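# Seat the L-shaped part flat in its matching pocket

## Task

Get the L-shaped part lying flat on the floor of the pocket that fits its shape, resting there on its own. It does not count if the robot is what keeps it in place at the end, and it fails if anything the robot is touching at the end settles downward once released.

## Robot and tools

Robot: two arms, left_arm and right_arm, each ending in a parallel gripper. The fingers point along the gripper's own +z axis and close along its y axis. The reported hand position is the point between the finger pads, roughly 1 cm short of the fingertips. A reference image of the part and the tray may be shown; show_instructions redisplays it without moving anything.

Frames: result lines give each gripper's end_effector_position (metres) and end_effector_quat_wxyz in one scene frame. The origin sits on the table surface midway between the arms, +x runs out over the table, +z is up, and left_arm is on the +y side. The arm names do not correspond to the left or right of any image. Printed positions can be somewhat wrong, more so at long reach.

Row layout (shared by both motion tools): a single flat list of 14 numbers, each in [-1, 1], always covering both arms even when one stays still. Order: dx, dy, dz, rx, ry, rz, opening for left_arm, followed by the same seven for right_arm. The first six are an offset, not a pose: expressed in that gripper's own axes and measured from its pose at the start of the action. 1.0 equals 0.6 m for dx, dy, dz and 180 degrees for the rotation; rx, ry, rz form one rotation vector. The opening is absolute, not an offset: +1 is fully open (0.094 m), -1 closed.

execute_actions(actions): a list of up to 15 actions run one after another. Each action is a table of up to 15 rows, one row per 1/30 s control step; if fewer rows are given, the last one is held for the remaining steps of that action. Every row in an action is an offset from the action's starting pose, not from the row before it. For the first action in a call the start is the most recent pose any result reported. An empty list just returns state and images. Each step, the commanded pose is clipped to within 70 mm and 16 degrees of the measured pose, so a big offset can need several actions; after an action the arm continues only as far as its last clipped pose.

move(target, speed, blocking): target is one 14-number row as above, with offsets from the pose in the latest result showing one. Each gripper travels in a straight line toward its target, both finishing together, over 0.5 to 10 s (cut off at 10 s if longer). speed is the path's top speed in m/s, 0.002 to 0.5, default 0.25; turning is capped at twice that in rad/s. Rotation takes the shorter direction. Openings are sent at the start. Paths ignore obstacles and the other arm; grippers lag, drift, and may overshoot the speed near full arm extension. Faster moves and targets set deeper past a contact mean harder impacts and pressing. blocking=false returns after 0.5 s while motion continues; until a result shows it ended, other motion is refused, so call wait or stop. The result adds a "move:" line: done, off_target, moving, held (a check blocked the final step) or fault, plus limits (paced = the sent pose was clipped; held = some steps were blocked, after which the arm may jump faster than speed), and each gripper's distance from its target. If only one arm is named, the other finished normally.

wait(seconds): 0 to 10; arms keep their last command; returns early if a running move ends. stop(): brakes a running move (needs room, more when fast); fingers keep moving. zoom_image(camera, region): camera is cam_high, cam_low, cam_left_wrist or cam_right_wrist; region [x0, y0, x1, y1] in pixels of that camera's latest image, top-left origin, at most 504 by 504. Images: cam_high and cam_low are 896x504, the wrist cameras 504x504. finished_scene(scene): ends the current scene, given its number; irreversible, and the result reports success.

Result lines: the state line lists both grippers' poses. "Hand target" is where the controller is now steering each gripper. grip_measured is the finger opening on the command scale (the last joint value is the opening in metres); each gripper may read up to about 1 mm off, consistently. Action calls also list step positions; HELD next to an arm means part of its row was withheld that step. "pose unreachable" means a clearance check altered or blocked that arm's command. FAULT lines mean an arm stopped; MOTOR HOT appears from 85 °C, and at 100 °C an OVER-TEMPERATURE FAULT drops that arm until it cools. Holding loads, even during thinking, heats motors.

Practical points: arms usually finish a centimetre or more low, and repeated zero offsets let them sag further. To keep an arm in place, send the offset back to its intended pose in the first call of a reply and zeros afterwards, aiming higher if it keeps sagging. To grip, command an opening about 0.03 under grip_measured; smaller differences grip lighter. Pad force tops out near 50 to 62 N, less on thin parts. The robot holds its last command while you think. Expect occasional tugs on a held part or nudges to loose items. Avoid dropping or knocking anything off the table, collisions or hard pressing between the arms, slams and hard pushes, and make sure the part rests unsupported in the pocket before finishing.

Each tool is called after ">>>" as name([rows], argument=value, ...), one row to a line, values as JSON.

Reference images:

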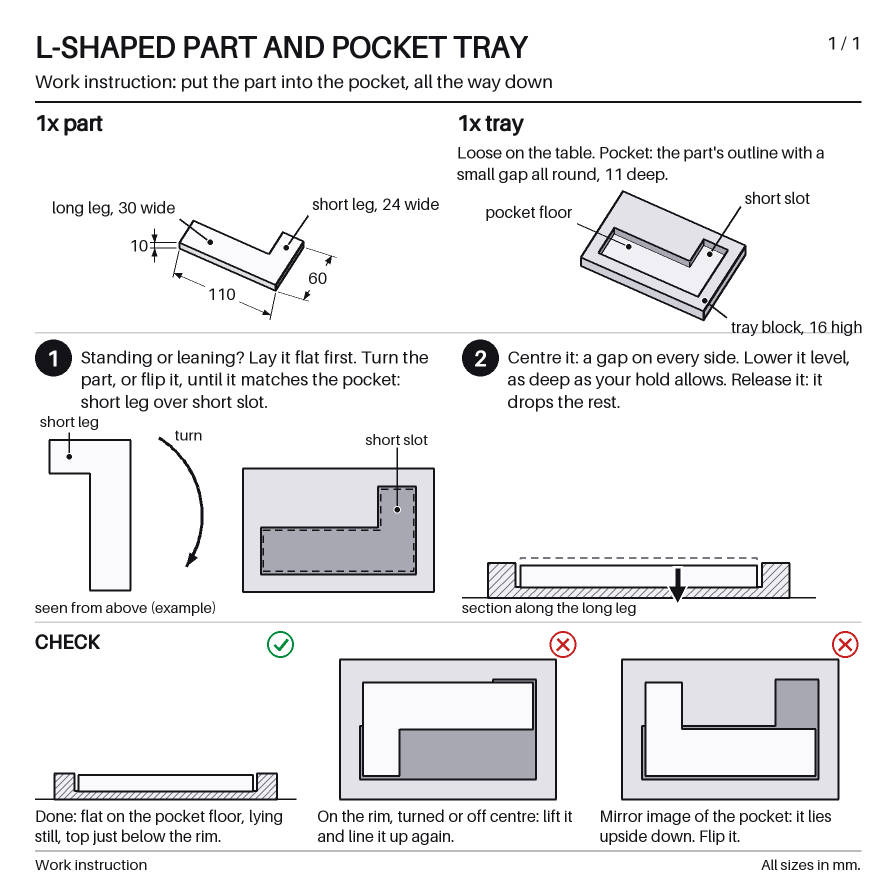

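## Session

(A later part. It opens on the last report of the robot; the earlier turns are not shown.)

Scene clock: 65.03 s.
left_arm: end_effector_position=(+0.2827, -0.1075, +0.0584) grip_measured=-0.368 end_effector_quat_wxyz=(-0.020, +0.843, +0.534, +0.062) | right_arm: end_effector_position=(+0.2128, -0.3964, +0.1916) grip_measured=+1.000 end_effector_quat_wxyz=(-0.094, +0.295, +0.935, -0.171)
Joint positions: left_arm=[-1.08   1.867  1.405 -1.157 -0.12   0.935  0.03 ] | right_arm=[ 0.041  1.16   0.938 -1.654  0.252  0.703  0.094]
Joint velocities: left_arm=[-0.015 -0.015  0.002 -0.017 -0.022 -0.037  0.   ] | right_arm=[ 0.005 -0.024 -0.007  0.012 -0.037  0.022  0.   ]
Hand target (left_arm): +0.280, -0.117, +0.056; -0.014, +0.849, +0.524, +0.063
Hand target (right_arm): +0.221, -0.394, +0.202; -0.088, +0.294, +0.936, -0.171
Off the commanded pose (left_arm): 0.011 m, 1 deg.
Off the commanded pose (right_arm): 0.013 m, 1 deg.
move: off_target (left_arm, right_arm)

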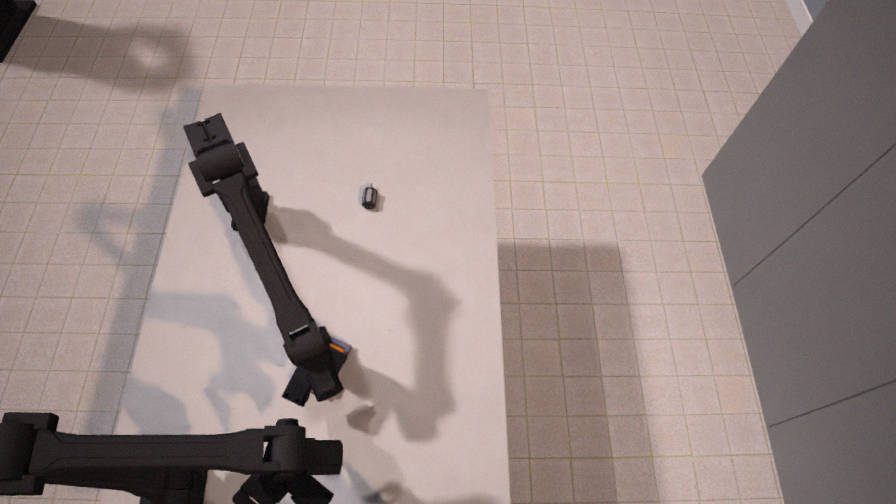

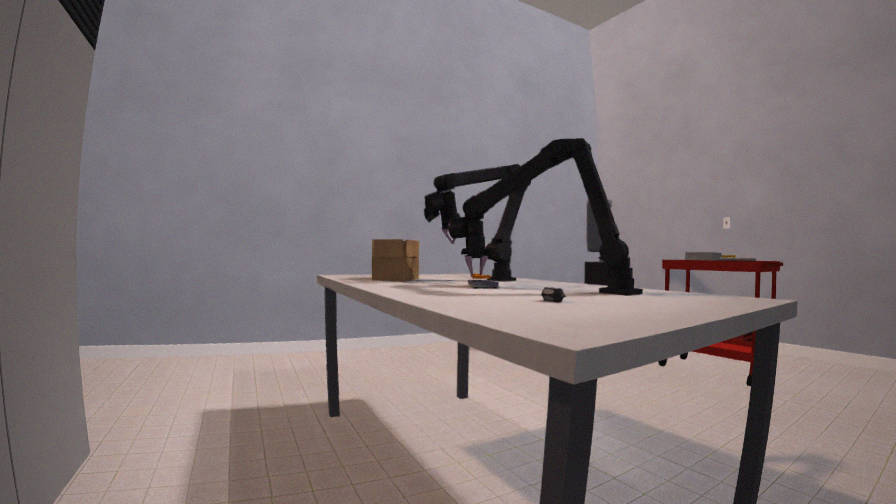

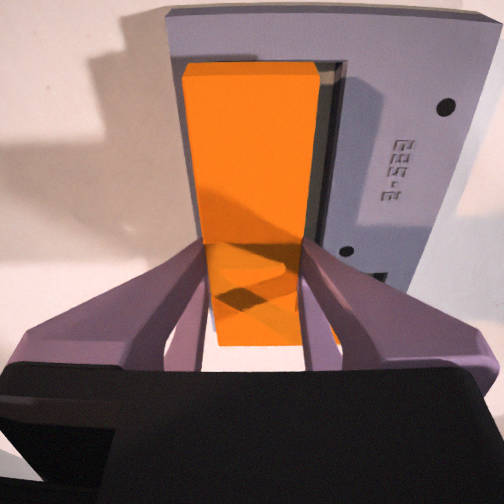

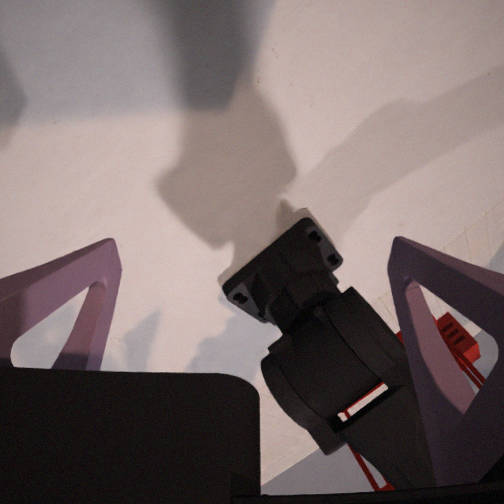

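>>> execute_actions([
  [[-0.0057, 0.0005, 0.0104, -0.0015, 0.0003, 0.0046, -0.40, -0.008, 0.003, -0.02, 0, -0.004, 0, 1.0]],
])

Scene clock: 69.40 s.
left_arm: end_effector_position=(+0.2826, -0.1073, +0.0572) grip_measured=-0.368 end_effector_quat_wxyz=(-0.019, +0.844, +0.533, +0.062) | right_arm: end_effector_position=(+0.2129, -0.3969, +0.1913) grip_measured=+1.000 end_effector_quat_wxyz=(-0.094, +0.294, +0.935, -0.173)
Joint positions: left_arm=[-1.08   1.867  1.401 -1.152 -0.121  0.937  0.03 ] | right_arm=[ 0.041  1.162  0.938 -1.654  0.255  0.703  0.094]
Joint velocities: left_arm=[-0.005 -0.005 -0.007  0.007  0.007 -0.051  0.   ] | right_arm=[-0.024 -0.005 -0.012  0.007 -0.007  0.037  0.   ]
Hand target (left_arm): +0.282, -0.110, +0.052; -0.019, +0.847, +0.527, +0.063
Hand target (right_arm): +0.221, -0.395, +0.202; -0.088, +0.294, +0.936, -0.173
Off the commanded pose (left_arm): 0.006 m, 1 deg.
Off the commanded pose (right_arm): 0.013 m, 1 deg.
Step readings (end_effector_position):
0: left_arm (+0.2827, -0.1075, +0.0584) | right_arm (+0.2128, -0.3964, +0.1916)
1: left_arm (+0.2827, -0.1075, +0.0583) | right_arm (+0.2128, -0.3966, +0.1917)
2: left_arm (+0.2828, -0.1076, +0.0580) | right_arm (+0.2128, -0.3968, +0.1916)
4: left_arm (+0.2828, -0.1076, +0.0576) | right_arm (+0.2129, -0.3969, +0.1916)
8: left_arm (+0.2826, -0.1073, +0.0572) | right_arm (+0.2129, -0.3969, +0.1913)
15: end_effector_position above

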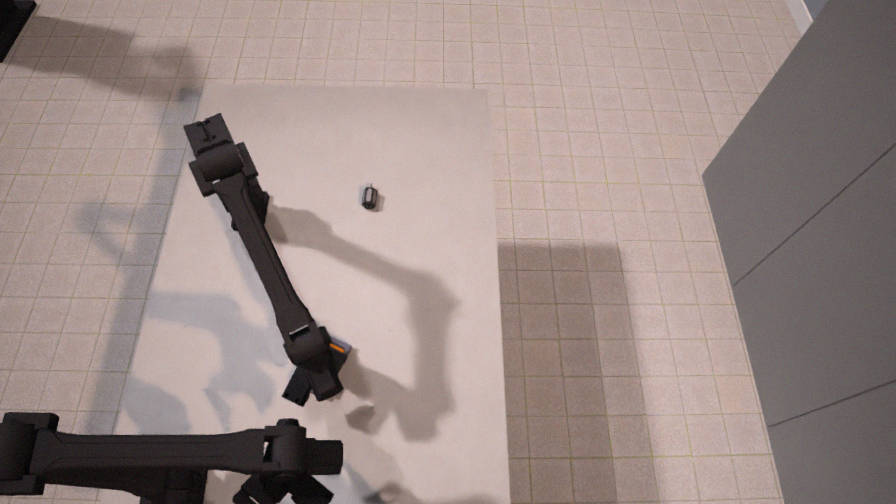

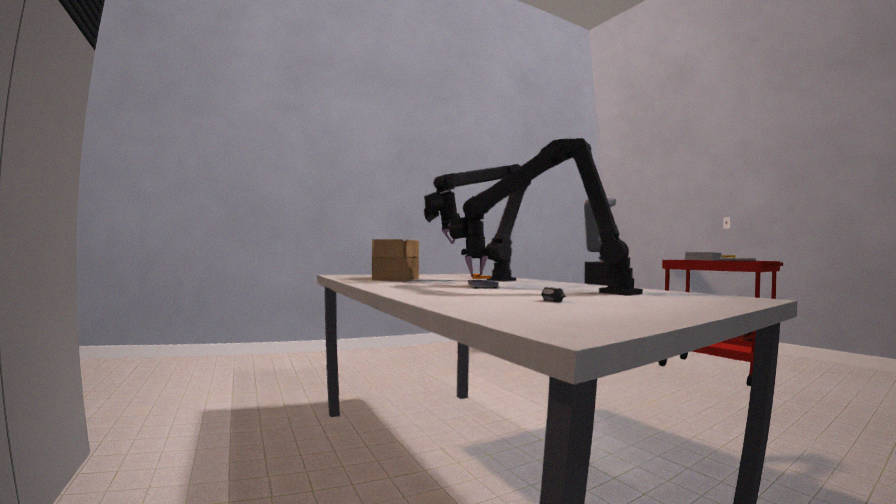

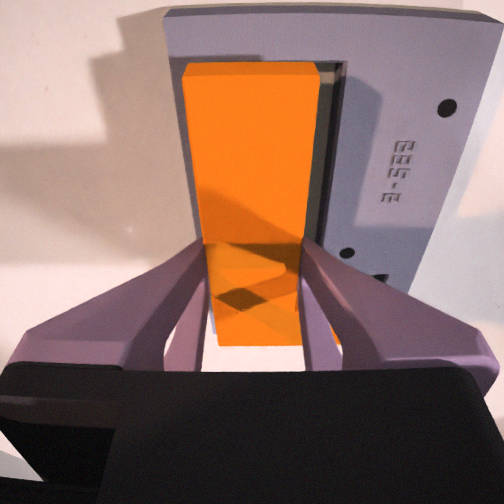

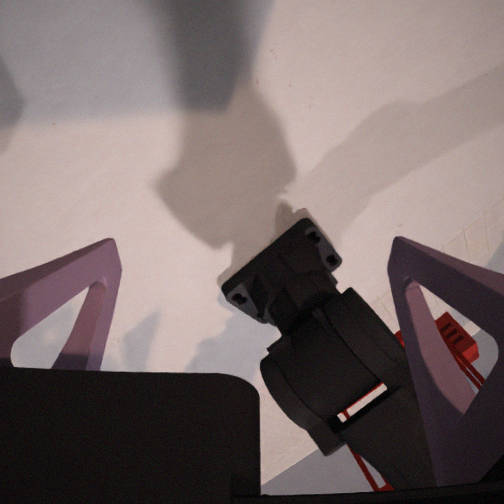

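>>> execute_actions([
  [[-0.0045, -0.0011, 0.0098, -0.0005, 0.001, 0.0041, -0.40, -0.008, 0.003, -0.02, 0, -0.004, 0, 1.0],[-0.0033, -0.003, 0.011, 0.0002, 0.0015, 0.0042, -0.40, -0.008, 0.003, -0.02, 0, -0.004, 0, 1.0],[-0.002, -0.005, 0.0123, 0.0009, 0.0021, 0.0043, -0.40, -0.008, 0.003, -0.02, 0, -0.004, 0, 1.0],[-0.0008, -0.0069, 0.0136, 0.0016, 0.0026, 0.0044, -0.40, -0.008, 0.003, -0.02, 0, -0.004, 0, 1.0],[0.0004, -0.0088, 0.0149, 0.0023, 0.0031, 0.0045, -0.40, -0.008, 0.003, -0.02, 0, -0.004, 0, 1.0],[0.0017, -0.0107, 0.0161, 0.003, 0.0036, 0.0046, -0.40, -0.008, 0.003, -0.02, 0, -0.004, 0, 1.0],[0.0029, -0.0127, 0.0174, 0.0037, 0.0042, 0.0047, -0.40, -0.008, 0.003, -0.02, 0, -0.004, 0, 1.0],[0.0042, -0.0146, 0.0187, 0.0044, 0.0047, 0.0048, -0.40, -0.008, 0.003, -0.02, 0, -0.004, 0, 1.0]],
])

>>> zoom_image(camera="cam_left_wrist", region=[150, 0, 350, 110])

>>> zoom_image(camera="cam_left_wrist", region=[100, 0, 460, 360])

>>> zoom_image(camera="cam_low", region=[464, 264, 504, 294])

Scene clock: 72.13 s.
left_arm: end_effector_position=(+0.2767, -0.0963, +0.0473) grip_measured=-0.368 end_effector_quat_wxyz=(-0.034, +0.844, +0.532, +0.063) | right_arm: end_effector_position=(+0.2131, -0.3974, +0.1911) grip_measured=+1.000 end_effector_quat_wxyz=(-0.095, +0.294, +0.935, -0.174)
Joint positions: left_arm=[-1.08   1.867  1.371 -1.151 -0.121  0.937  0.03 ] | right_arm=[ 0.041  1.164  0.938 -1.654  0.257  0.703  0.094]
Joint velocities: left_arm=[ 0.005 -0.015 -0.012  0.002 -0.022 -0.007  0.   ] | right_arm=[ 0.005  0.015 -0.007 -0.007  0.022  0.066  0.   ]
Hand target (left_arm): +0.276, -0.100, +0.046; -0.030, +0.847, +0.527, +0.064
Hand target (right_arm): +0.221, -0.395, +0.201; -0.088, +0.293, +0.936, -0.174
Off the commanded pose (left_arm): 0.004 m, 1 deg.
Off the commanded pose (right_arm): 0.013 m, 1 deg.
Step readings (end_effector_position):
0: left_arm (+0.2826, -0.1073, +0.0572) | right_arm (+0.2129, -0.3969, +0.1913)
1: left_arm (+0.2826, -0.1073, +0.0572) | right_arm (+0.2130, -0.3971, +0.1914)
2: left_arm (+0.2825, -0.1071, +0.0570) | right_arm (+0.2130, -0.3973, +0.1914)
4: left_arm (+0.2819, -0.1059, +0.0557) | right_arm (+0.2130, -0.3974, +0.1913)
8: left_arm (+0.2788, -0.1001, +0.0506) | right_arm (+0.2131, -0.3974, +0.1911)
15: end_effector_position above

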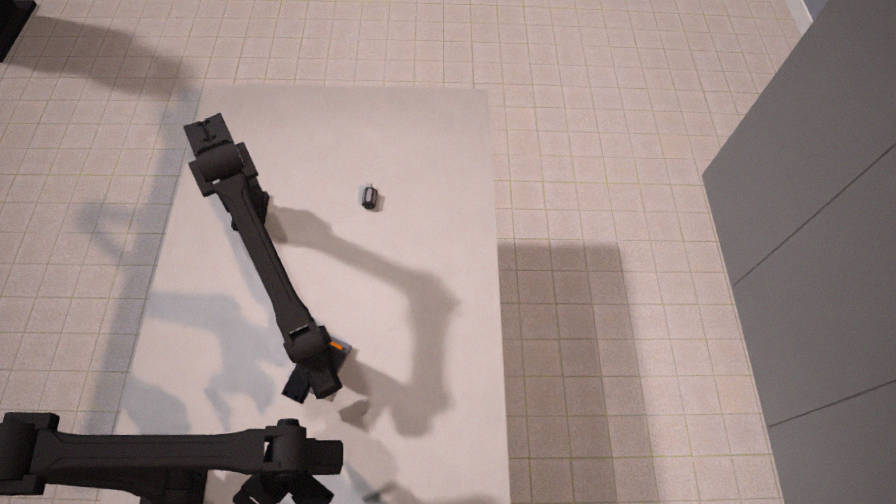

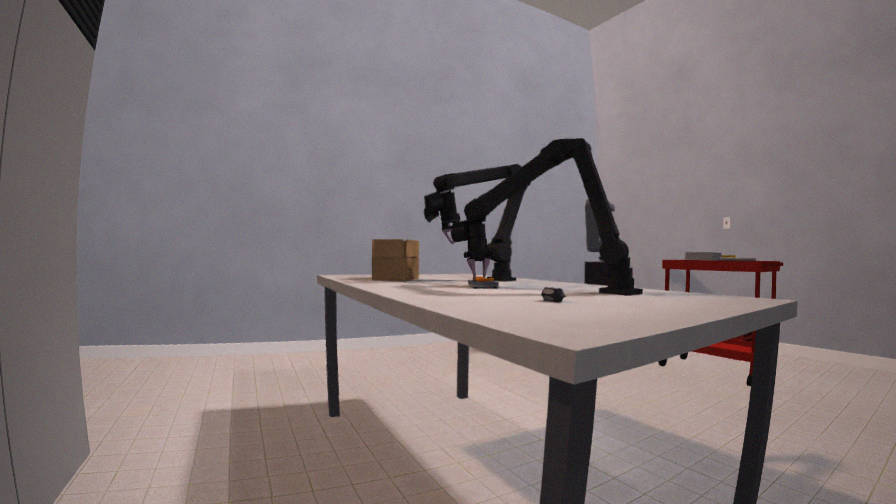

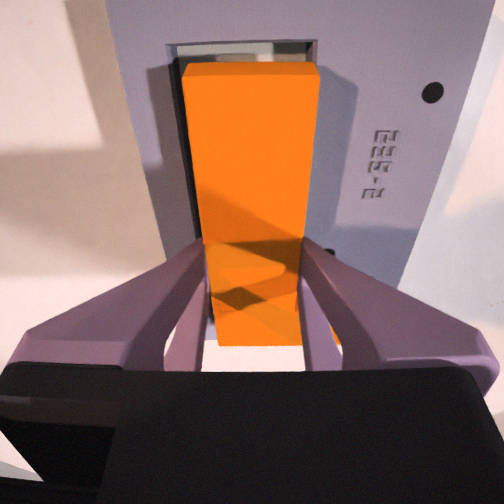

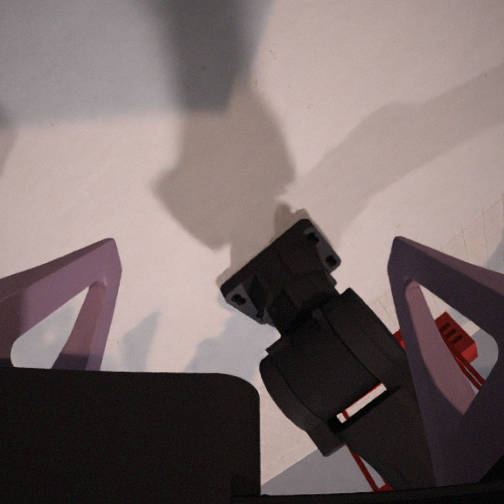

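Region (150, 0, 350, 110) of cam_left_wrist's 504x504 image, scaled by 2.520, with more detail than that image has; it fills the top 277 rows of this view, and the rest is white.

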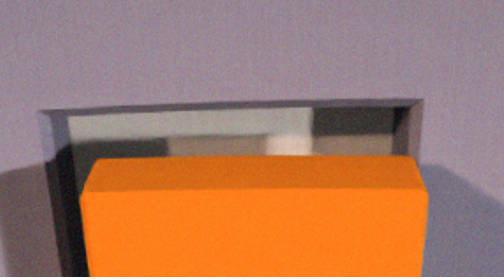

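Region (100, 0, 460, 360) of cam_left_wrist's 504x504 image, scaled by 1.400, with more detail than that image has.

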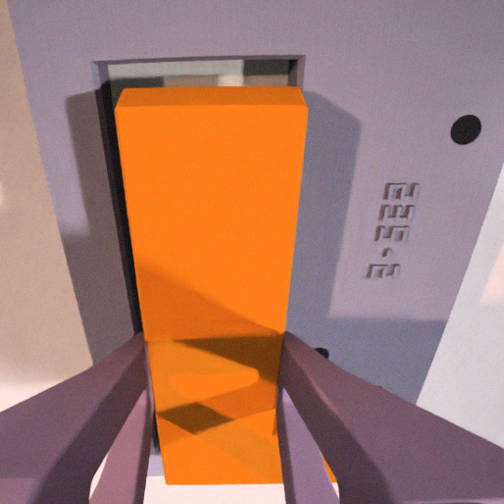

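Region (464, 264, 504, 294) of cam_low's 896x504 image, scaled by 12.600, with more detail than that image has; it fills the top 378 rows of this view, and the rest is white.

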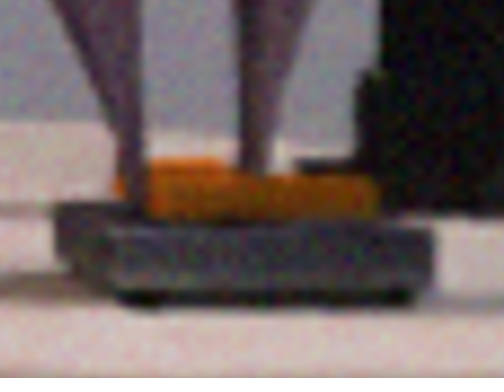

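>>> execute_actions(actions=[])

Scene clock: 73.37 s.
left_arm: end_effector_position=(+0.2767, -0.0963, +0.0473) grip_measured=-0.368 end_effector_quat_wxyz=(-0.034, +0.844, +0.532, +0.063) | right_arm: end_effector_position=(+0.2131, -0.3974, +0.1911) grip_measured=+1.000 end_effector_quat_wxyz=(-0.095, +0.294, +0.935, -0.174)
Joint positions: left_arm=[-1.08   1.867  1.371 -1.151 -0.121  0.937  0.03 ] | right_arm=[ 0.041  1.164  0.938 -1.654  0.257  0.703  0.094]
Joint velocities: left_arm=[-0.015 -0.005 -0.007 -0.017  0.022 -0.007 -0.001] | right_arm=[-0.005  0.005 -0.007 -0.002  0.007  0.081  0.   ]
Hand target (left_arm): +0.276, -0.100, +0.046; -0.030, +0.847, +0.527, +0.064
Hand target (right_arm): +0.221, -0.395, +0.201; -0.088, +0.293, +0.936, -0.174
Off the commanded pose (left_arm): 0.004 m, 1 deg.
Off the commanded pose (right_arm): 0.013 m, 1 deg.

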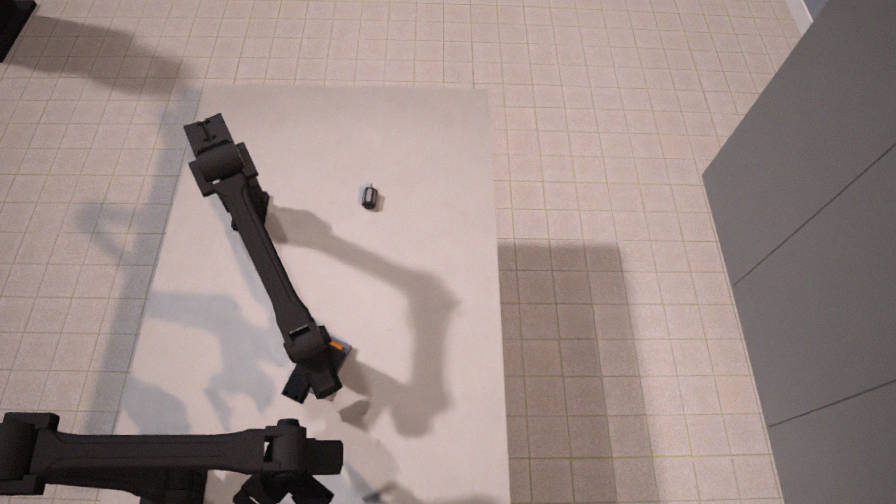

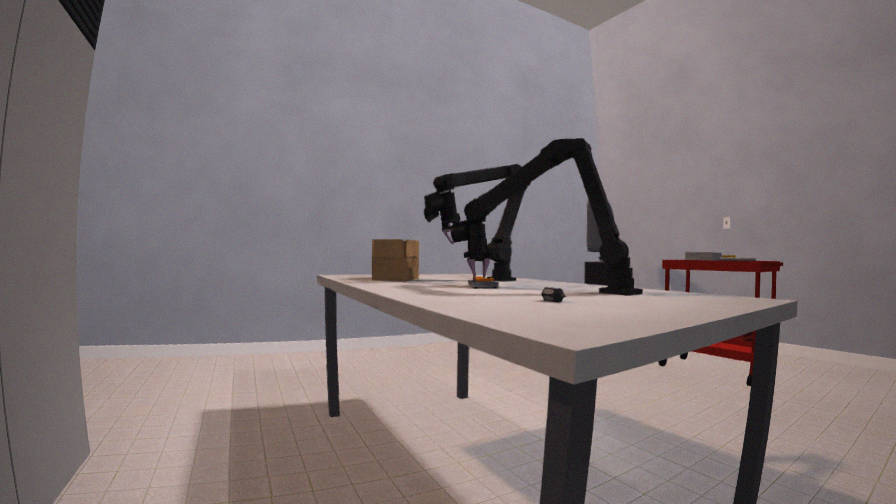

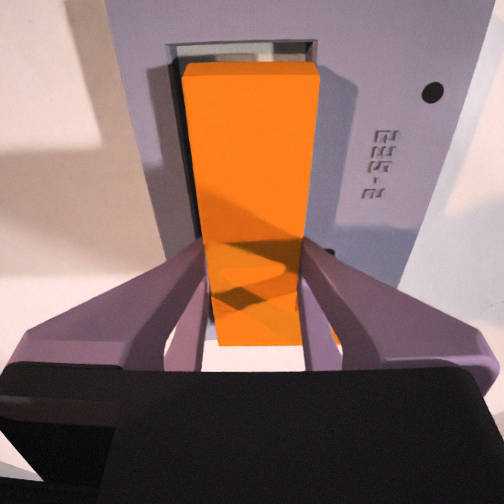

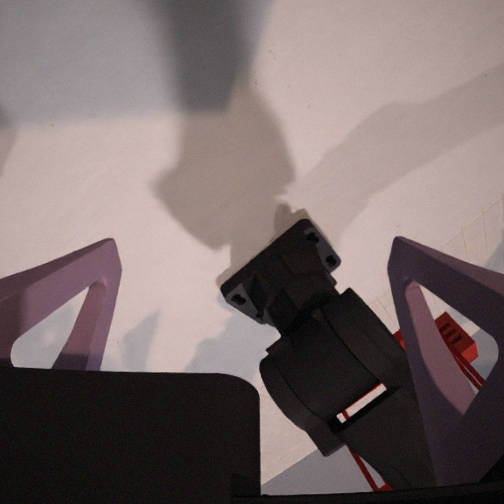

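>>> execute_actions([
  [[-0.0083,0.0059,0.0009,-0.0050,-0.0025,0.0032,-0.40,-0.008,0.003,-0.02,0,-0.004,0,1.0]],
])

Scene clock: 76.57 s.
left_arm: end_effector_position=(+0.2774, -0.0976, +0.0472) grip_measured=-0.368 end_effector_quat_wxyz=(-0.031, +0.844, +0.532, +0.063) | right_arm: end_effector_position=(+0.2133, -0.3979, +0.1908) grip_measured=+1.000 end_effector_quat_wxyz=(-0.095, +0.293, +0.935, -0.176)
Joint positions: left_arm=[-1.08   1.867  1.371 -1.145 -0.121  0.937  0.03 ] | right_arm=[ 0.041  1.166  0.938 -1.654  0.261  0.703  0.094]
Joint velocities: left_arm=[-0.024 -0.015 -0.007  0.007 -0.007  0.007  0.   ] | right_arm=[ 0.005 -0.005 -0.007  0.002 -0.007  0.037  0.   ]
Hand target (left_arm): +0.278, -0.102, +0.046; -0.025, +0.847, +0.528, +0.064
Hand target (right_arm): +0.221, -0.396, +0.201; -0.089, +0.293, +0.936, -0.176
Off the commanded pose (left_arm): 0.005 m, 1 deg.
Off the commanded pose (right_arm): 0.013 m, 1 deg.
Step readings (end_effector_position):
0: left_arm (+0.2767, -0.0963, +0.0473) | right_arm (+0.2131, -0.3974, +0.1911)
1: left_arm (+0.2768, -0.0965, +0.0473) | right_arm (+0.2131, -0.3976, +0.1911)
2: left_arm (+0.2770, -0.0969, +0.0473) | right_arm (+0.2132, -0.3978, +0.1911)
4: left_arm (+0.2773, -0.0974, +0.0472) | right_arm (+0.2132, -0.3979, +0.1910)
8: left_arm (+0.2774, -0.0976, +0.0472) | right_arm (+0.2133, -0.3979, +0.1908)
15: end_effector_position above

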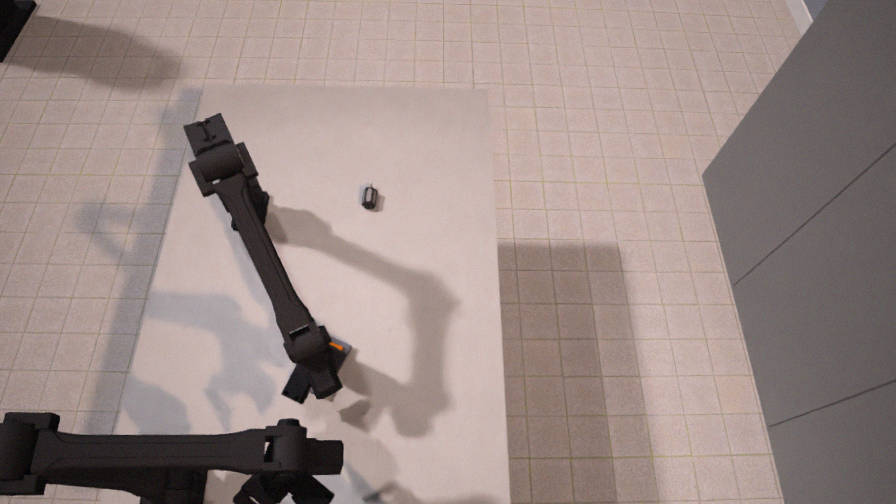

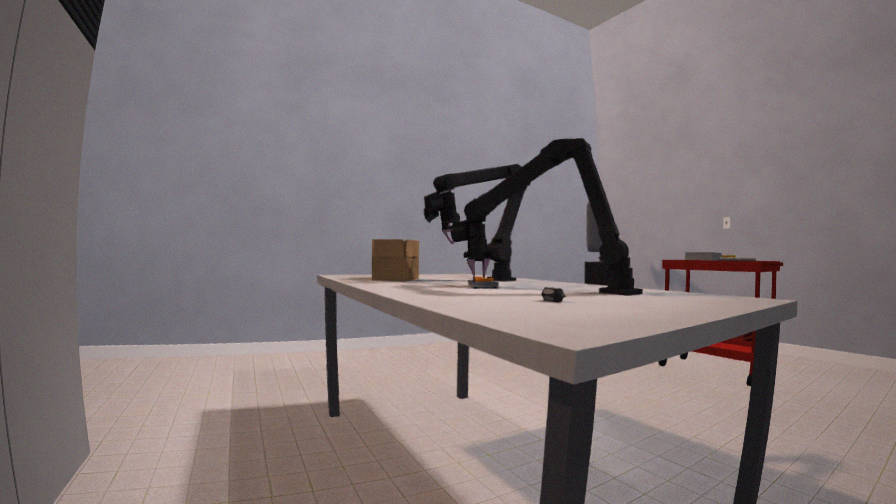

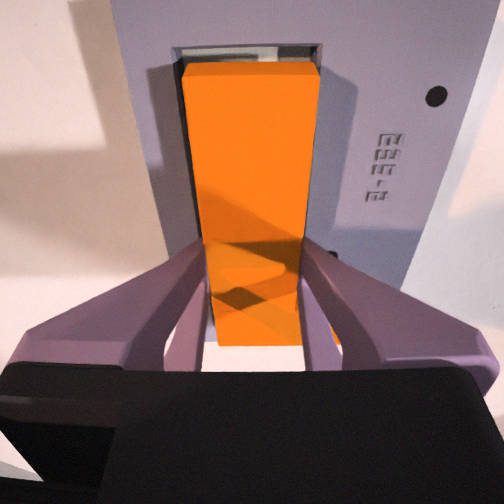

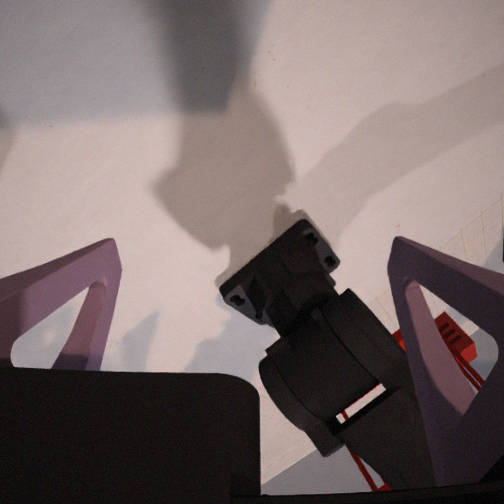

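>>> zoom_image(camera="cam_left_wrist", region=[150, 30, 350, 260])

Region (150, 30, 350, 260) of cam_left_wrist's 504x504 image, scaled by 2.191, with more detail than that image has; it fills the left 438 columns of this view, and the rest is white.

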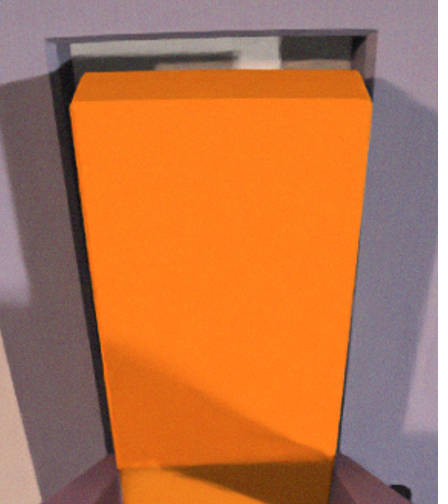

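>>> execute_actions([
  [[-0.0085,0.005,0.002,-0.0040,-0.00175,0.0033,-0.40,-0.008,0.003,-0.02,0,-0.004,0,1.0],[-0.0087,0.0053,0.003,-0.0040,-0.00175,0.0033,-0.40,-0.008,0.003,-0.02,0,-0.004,0,1.0],[-0.0089,0.0056,0.004,-0.0040,-0.00175,0.0033,-0.40,-0.008,0.003,-0.02,0,-0.004,0,1.0],[-0.009,0.0058,0.005,-0.0040,-0.00175,0.0033,-0.40,-0.008,0.003,-0.02,0,-0.004,0,1.0],[-0.0091,0.006,0.0057,-0.0040,-0.00175,0.0033,-0.40,-0.008,0.003,-0.02,0,-0.004,0,1.0]],
])

Scene clock: 79.50 s.
left_arm: end_effector_position=(+0.2783, -0.0993, +0.0471) grip_measured=-0.368 end_effector_quat_wxyz=(-0.027, +0.844, +0.533, +0.062) | right_arm: end_effector_position=(+0.2135, -0.3983, +0.1905) grip_measured=+1.000 end_effector_quat_wxyz=(-0.095, +0.293, +0.935, -0.177)
Joint positions: left_arm=[-1.08   1.867  1.371 -1.137 -0.121  0.937  0.03 ] | right_arm=[ 0.041  1.168  0.938 -1.654  0.263  0.703  0.094]
Joint velocities: left_arm=[-0.005  0.005 -0.017 -0.027 -0.022  0.007  0.   ] | right_arm=[-0.024 -0.005  0.012 -0.002 -0.095  0.051  0.   ]
Hand target (left_arm): +0.279, -0.104, +0.043; -0.024, +0.847, +0.528, +0.064
Hand target (right_arm): +0.221, -0.396, +0.201; -0.089, +0.292, +0.936, -0.178
Off the commanded pose (left_arm): 0.006 m, 1 deg.
Off the commanded pose (right_arm): 0.013 m, 1 deg.
Step readings (end_effector_position):
0: left_arm (+0.2774, -0.0976, +0.0472) | right_arm (+0.2133, -0.3979, +0.1908)
1: left_arm (+0.2775, -0.0977, +0.0472) | right_arm (+0.2133, -0.3981, +0.1908)
2: left_arm (+0.2776, -0.0979, +0.0472) | right_arm (+0.2134, -0.3983, +0.1908)
4: left_arm (+0.2779, -0.0985, +0.0472) | right_arm (+0.2134, -0.3983, +0.1907)
8: left_arm (+0.2782, -0.0992, +0.0471) | right_arm (+0.2135, -0.3983, +0.1905)
15: end_effector_position above

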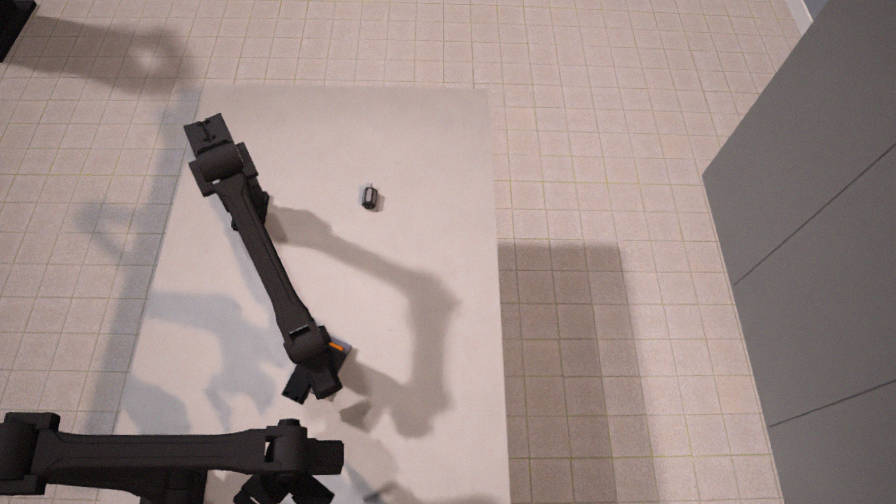

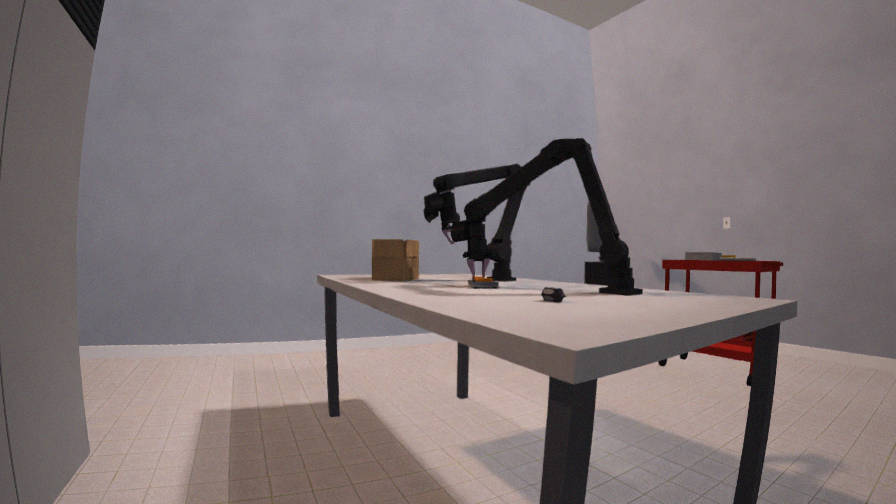

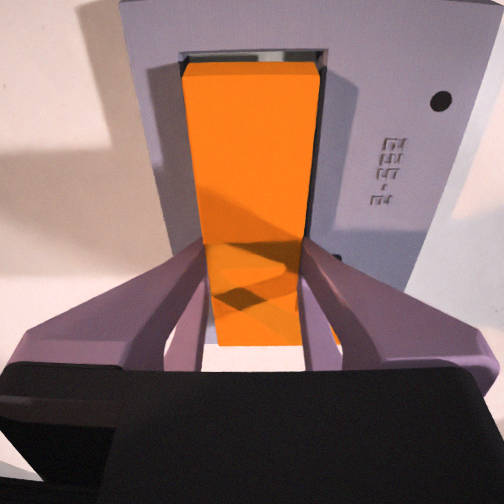

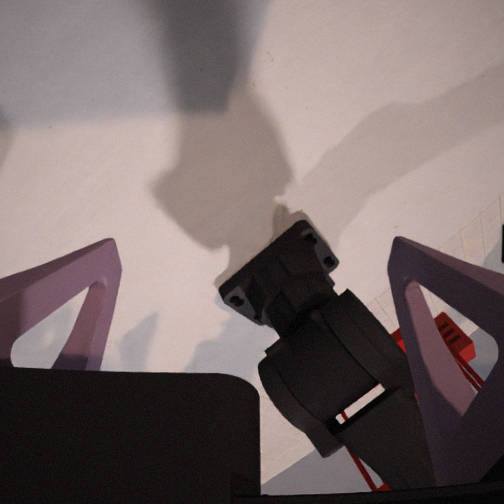

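>>> zoom_image(camera="cam_left_wrist", region=[150, 30, 350, 260])

>>> zoom_image(camera="cam_left_wrist", region=[150, 230, 370, 380])

Region (150, 30, 350, 260) of cam_left_wrist's 504x504 image, scaled by 2.191, with more detail than that image has; it fills the left 438 columns of this view, and the rest is white.

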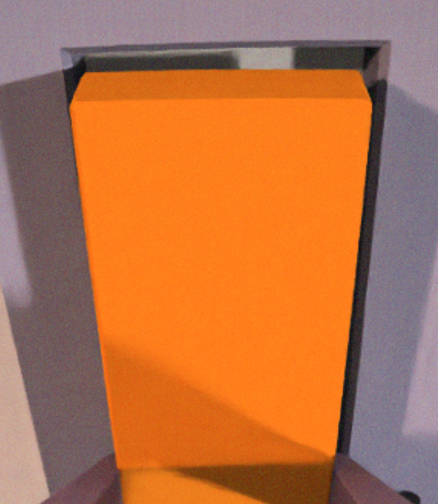

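Region (150, 230, 370, 380) of cam_left_wrist's 504x504 image, scaled by 2.291, with more detail than that image has; it fills the top 344 rows of this view, and the rest is white.

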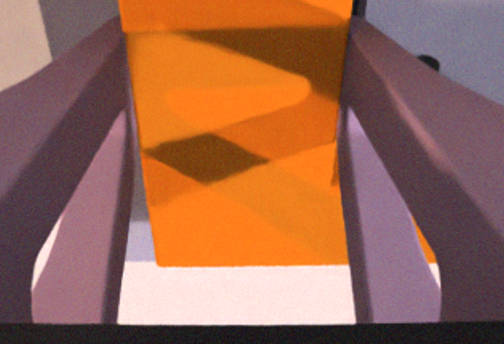

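>>> execute_actions([
  [[-0.0068,0.003,0.008,-0.0012,0.0003,0.0,-0.40,-0.008,0.003,-0.02,0,-0.004,0,1.0],[-0.0067,0.0024,0.0095,-0.0007,0.0007,-0.0023,-0.40,-0.008,0.003,-0.02,0,-0.004,0,1.0],[-0.0066,0.0018,0.011,-0.0002,0.001,-0.0023,-0.40,-0.008,0.003,-0.02,0,-0.004,0,1.0],[-0.0065,0.0013,0.0122,0.0002,0.0013,-0.0023,-0.40,-0.008,0.003,-0.02,0,-0.004,0,1.0],[-0.0064,0.0009,0.0134,0.0006,0.0016,-0.0023,-0.40,-0.008,0.003,-0.02,0,-0.004,0,1.0]],
])

Scene clock: 83.33 s.
left_arm: end_effector_position=(+0.2783, -0.0993, +0.0471) grip_measured=-0.368 end_effector_quat_wxyz=(-0.027, +0.843, +0.534, +0.062) | right_arm: end_effector_position=(+0.2136, -0.3988, +0.1902) grip_measured=+1.000 end_effector_quat_wxyz=(-0.096, +0.292, +0.934, -0.179)
Joint positions: left_arm=[-1.08   1.867  1.371 -1.137 -0.121  0.934  0.03 ] | right_arm=[ 0.041  1.17   0.938 -1.654  0.266  0.703  0.094]
Joint velocities: left_arm=[-0.015 -0.005 -0.017  0.002  0.022 -0.022  0.   ] | right_arm=[ 0.005 -0.005  0.007  0.007 -0.007  0.022  0.   ]
Hand target (left_arm): +0.278, -0.102, +0.039; -0.029, +0.842, +0.535, +0.064
Hand target (right_arm): +0.221, -0.397, +0.200; -0.089, +0.292, +0.935, -0.179
Off the commanded pose (left_arm): 0.009 m, 0 deg.
Off the commanded pose (right_arm): 0.013 m, 1 deg.
Step readings (end_effector_position):
0: left_arm (+0.2783, -0.0993, +0.0471) | right_arm (+0.2135, -0.3983, +0.1905)
1: left_arm (+0.2783, -0.0993, +0.0471) | right_arm (+0.2135, -0.3985, +0.1905)
2: left_arm (+0.2783, -0.0993, +0.0471) | right_arm (+0.2135, -0.3987, +0.1905)
4: left_arm (+0.2783, -0.0993, +0.0471) | right_arm (+0.2136, -0.3987, +0.1904)
8: left_arm (+0.2783, -0.0993, +0.0471) | right_arm (+0.2136, -0.3988, +0.1902)
15: end_effector_position above

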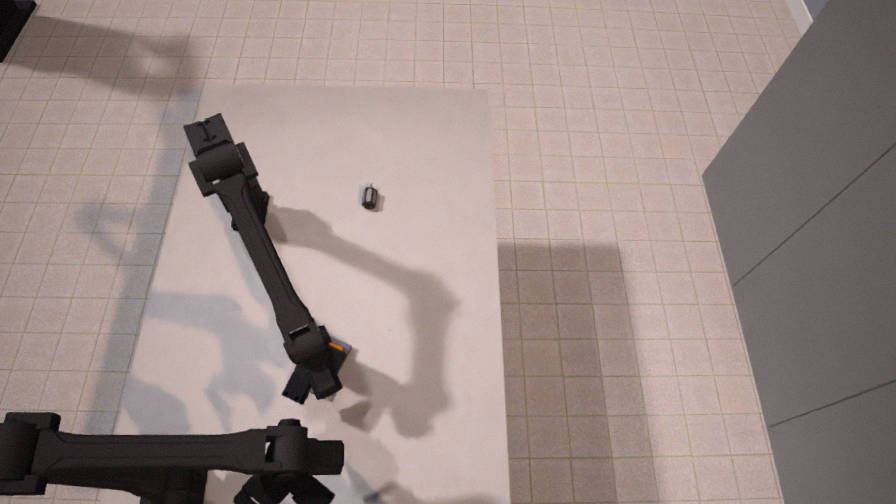

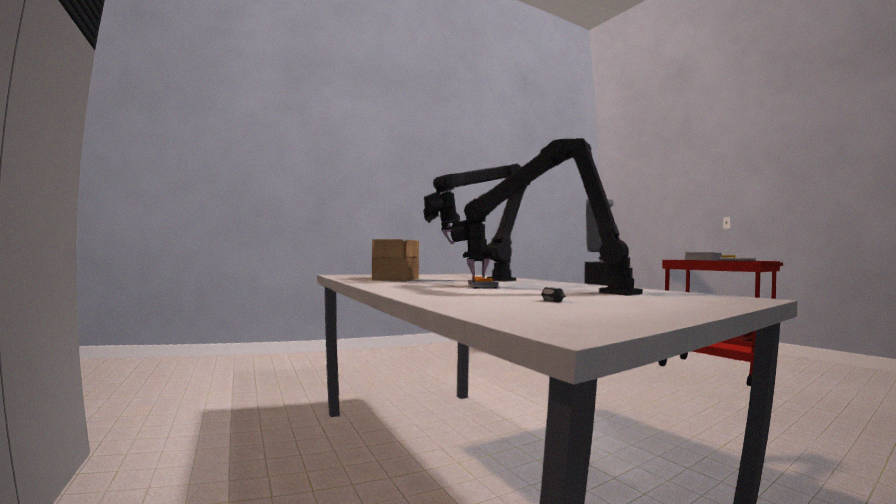

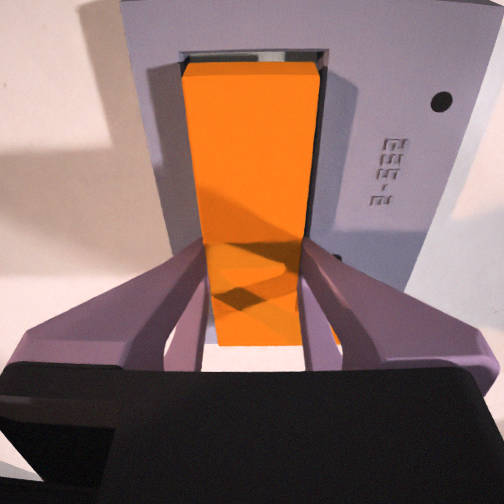

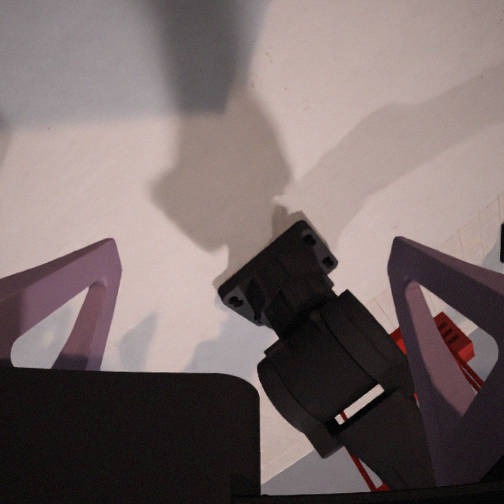

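>>> zoom_image(camera="cam_low", region=[460, 256, 510, 296])

Region (460, 256, 510, 296) of cam_low's 896x504 image, scaled by 10.080, with more detail than that image has; it fills the top 403 rows of this view, and the rest is white.

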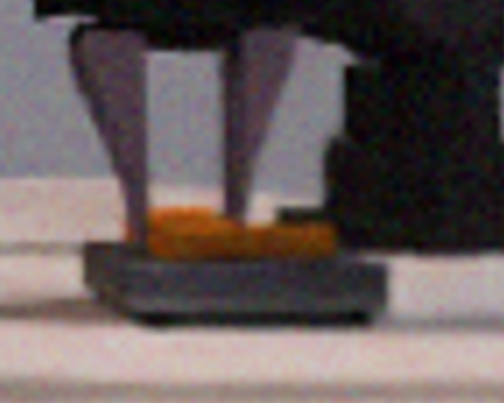

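>>> execute_actions([
  [[-0.0062,0.0004,0.0146,0.001,0.0019,-0.0023,-0.40,-0.008,0.003,-0.022,0,-0.004,0,1.0],[-0.006,-0.0001,0.0158,0.0014,0.0022,-0.0023,-0.40,-0.008,0.003,-0.022,0,-0.004,0,1.0],[-0.0058,-0.0006,0.017,0.0018,0.0025,-0.0023,-0.40,-0.008,0.003,-0.022,0,-0.004,0,1.0],[-0.0057,-0.0011,0.0182,0.0023,0.0029,-0.0023,-0.40,-0.008,0.003,-0.022,0,-0.004,0,1.0],[-0.0055,-0.0016,0.0194,0.0027,0.0032,-0.0023,-0.40,-0.008,0.003,-0.022,0,-0.004,0,1.0],[-0.0053,-0.0021,0.0206,0.0031,0.0035,-0.0023,-0.40,-0.008,0.003,-0.022,0,-0.004,0,1.0]],
])

Scene clock: 85.13 s.
left_arm: end_effector_position=(+0.2782, -0.0990, +0.0454) grip_measured=-0.368 end_effector_quat_wxyz=(-0.028, +0.842, +0.536, +0.063) | right_arm: end_effector_position=(+0.2133, -0.3992, +0.1900) grip_measured=+1.000 end_effector_quat_wxyz=(-0.097, +0.292, +0.934, -0.181)
Joint positions: left_arm=[-1.08   1.87   1.371 -1.137 -0.121  0.929  0.03 ] | right_arm=[ 0.041  1.172  0.938 -1.656  0.269  0.703  0.094]
Joint velocities: left_arm=[ 0.005 -0.005 -0.012 -0.002 -0.037 -0.037  0.001] | right_arm=[ 0.005 -0.005 -0.017  0.002 -0.037  0.007  0.   ]
Hand target (left_arm): +0.276, -0.100, +0.034; -0.034, +0.840, +0.537, +0.064
Hand target (right_arm): +0.222, -0.397, +0.201; -0.090, +0.291, +0.935, -0.181
Off the commanded pose (left_arm): 0.011 m, 1 deg.
Off the commanded pose (right_arm): 0.015 m, 1 deg.
Step readings (end_effector_position):
0: left_arm (+0.2783, -0.0993, +0.0471) | right_arm (+0.2136, -0.3988, +0.1902)
1: left_arm (+0.2783, -0.0993, +0.0471) | right_arm (+0.2137, -0.3989, +0.1902)
2: left_arm (+0.2783, -0.0993, +0.0471) | right_arm (+0.2135, -0.3991, +0.1903)
4: left_arm (+0.2783, -0.0993, +0.0471) | right_arm (+0.2133, -0.3992, +0.1902)
8: left_arm (+0.2782, -0.0991, +0.0463) | right_arm (+0.2133, -0.3992, +0.1900)
15: end_effector_position above

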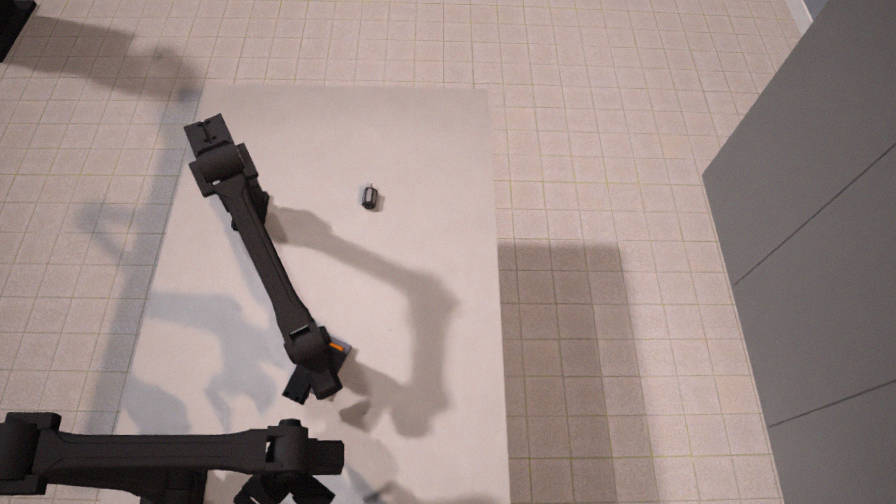

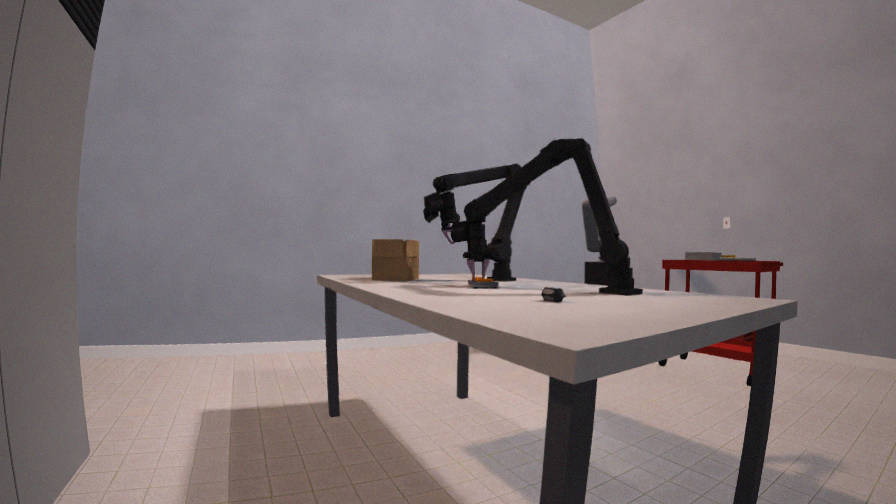

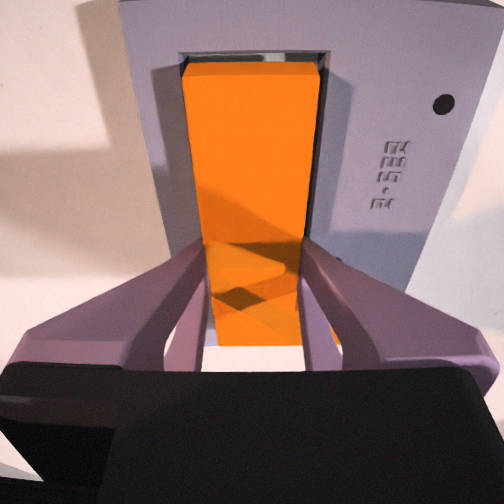

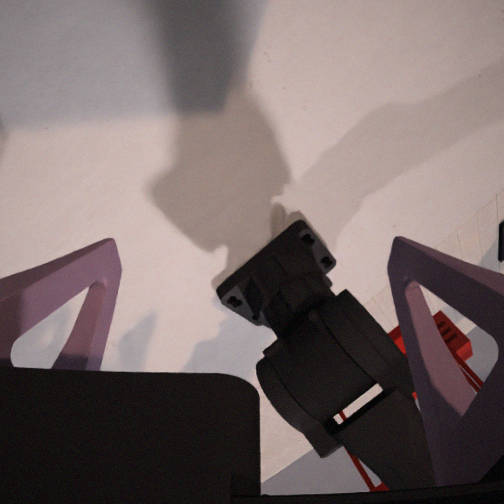

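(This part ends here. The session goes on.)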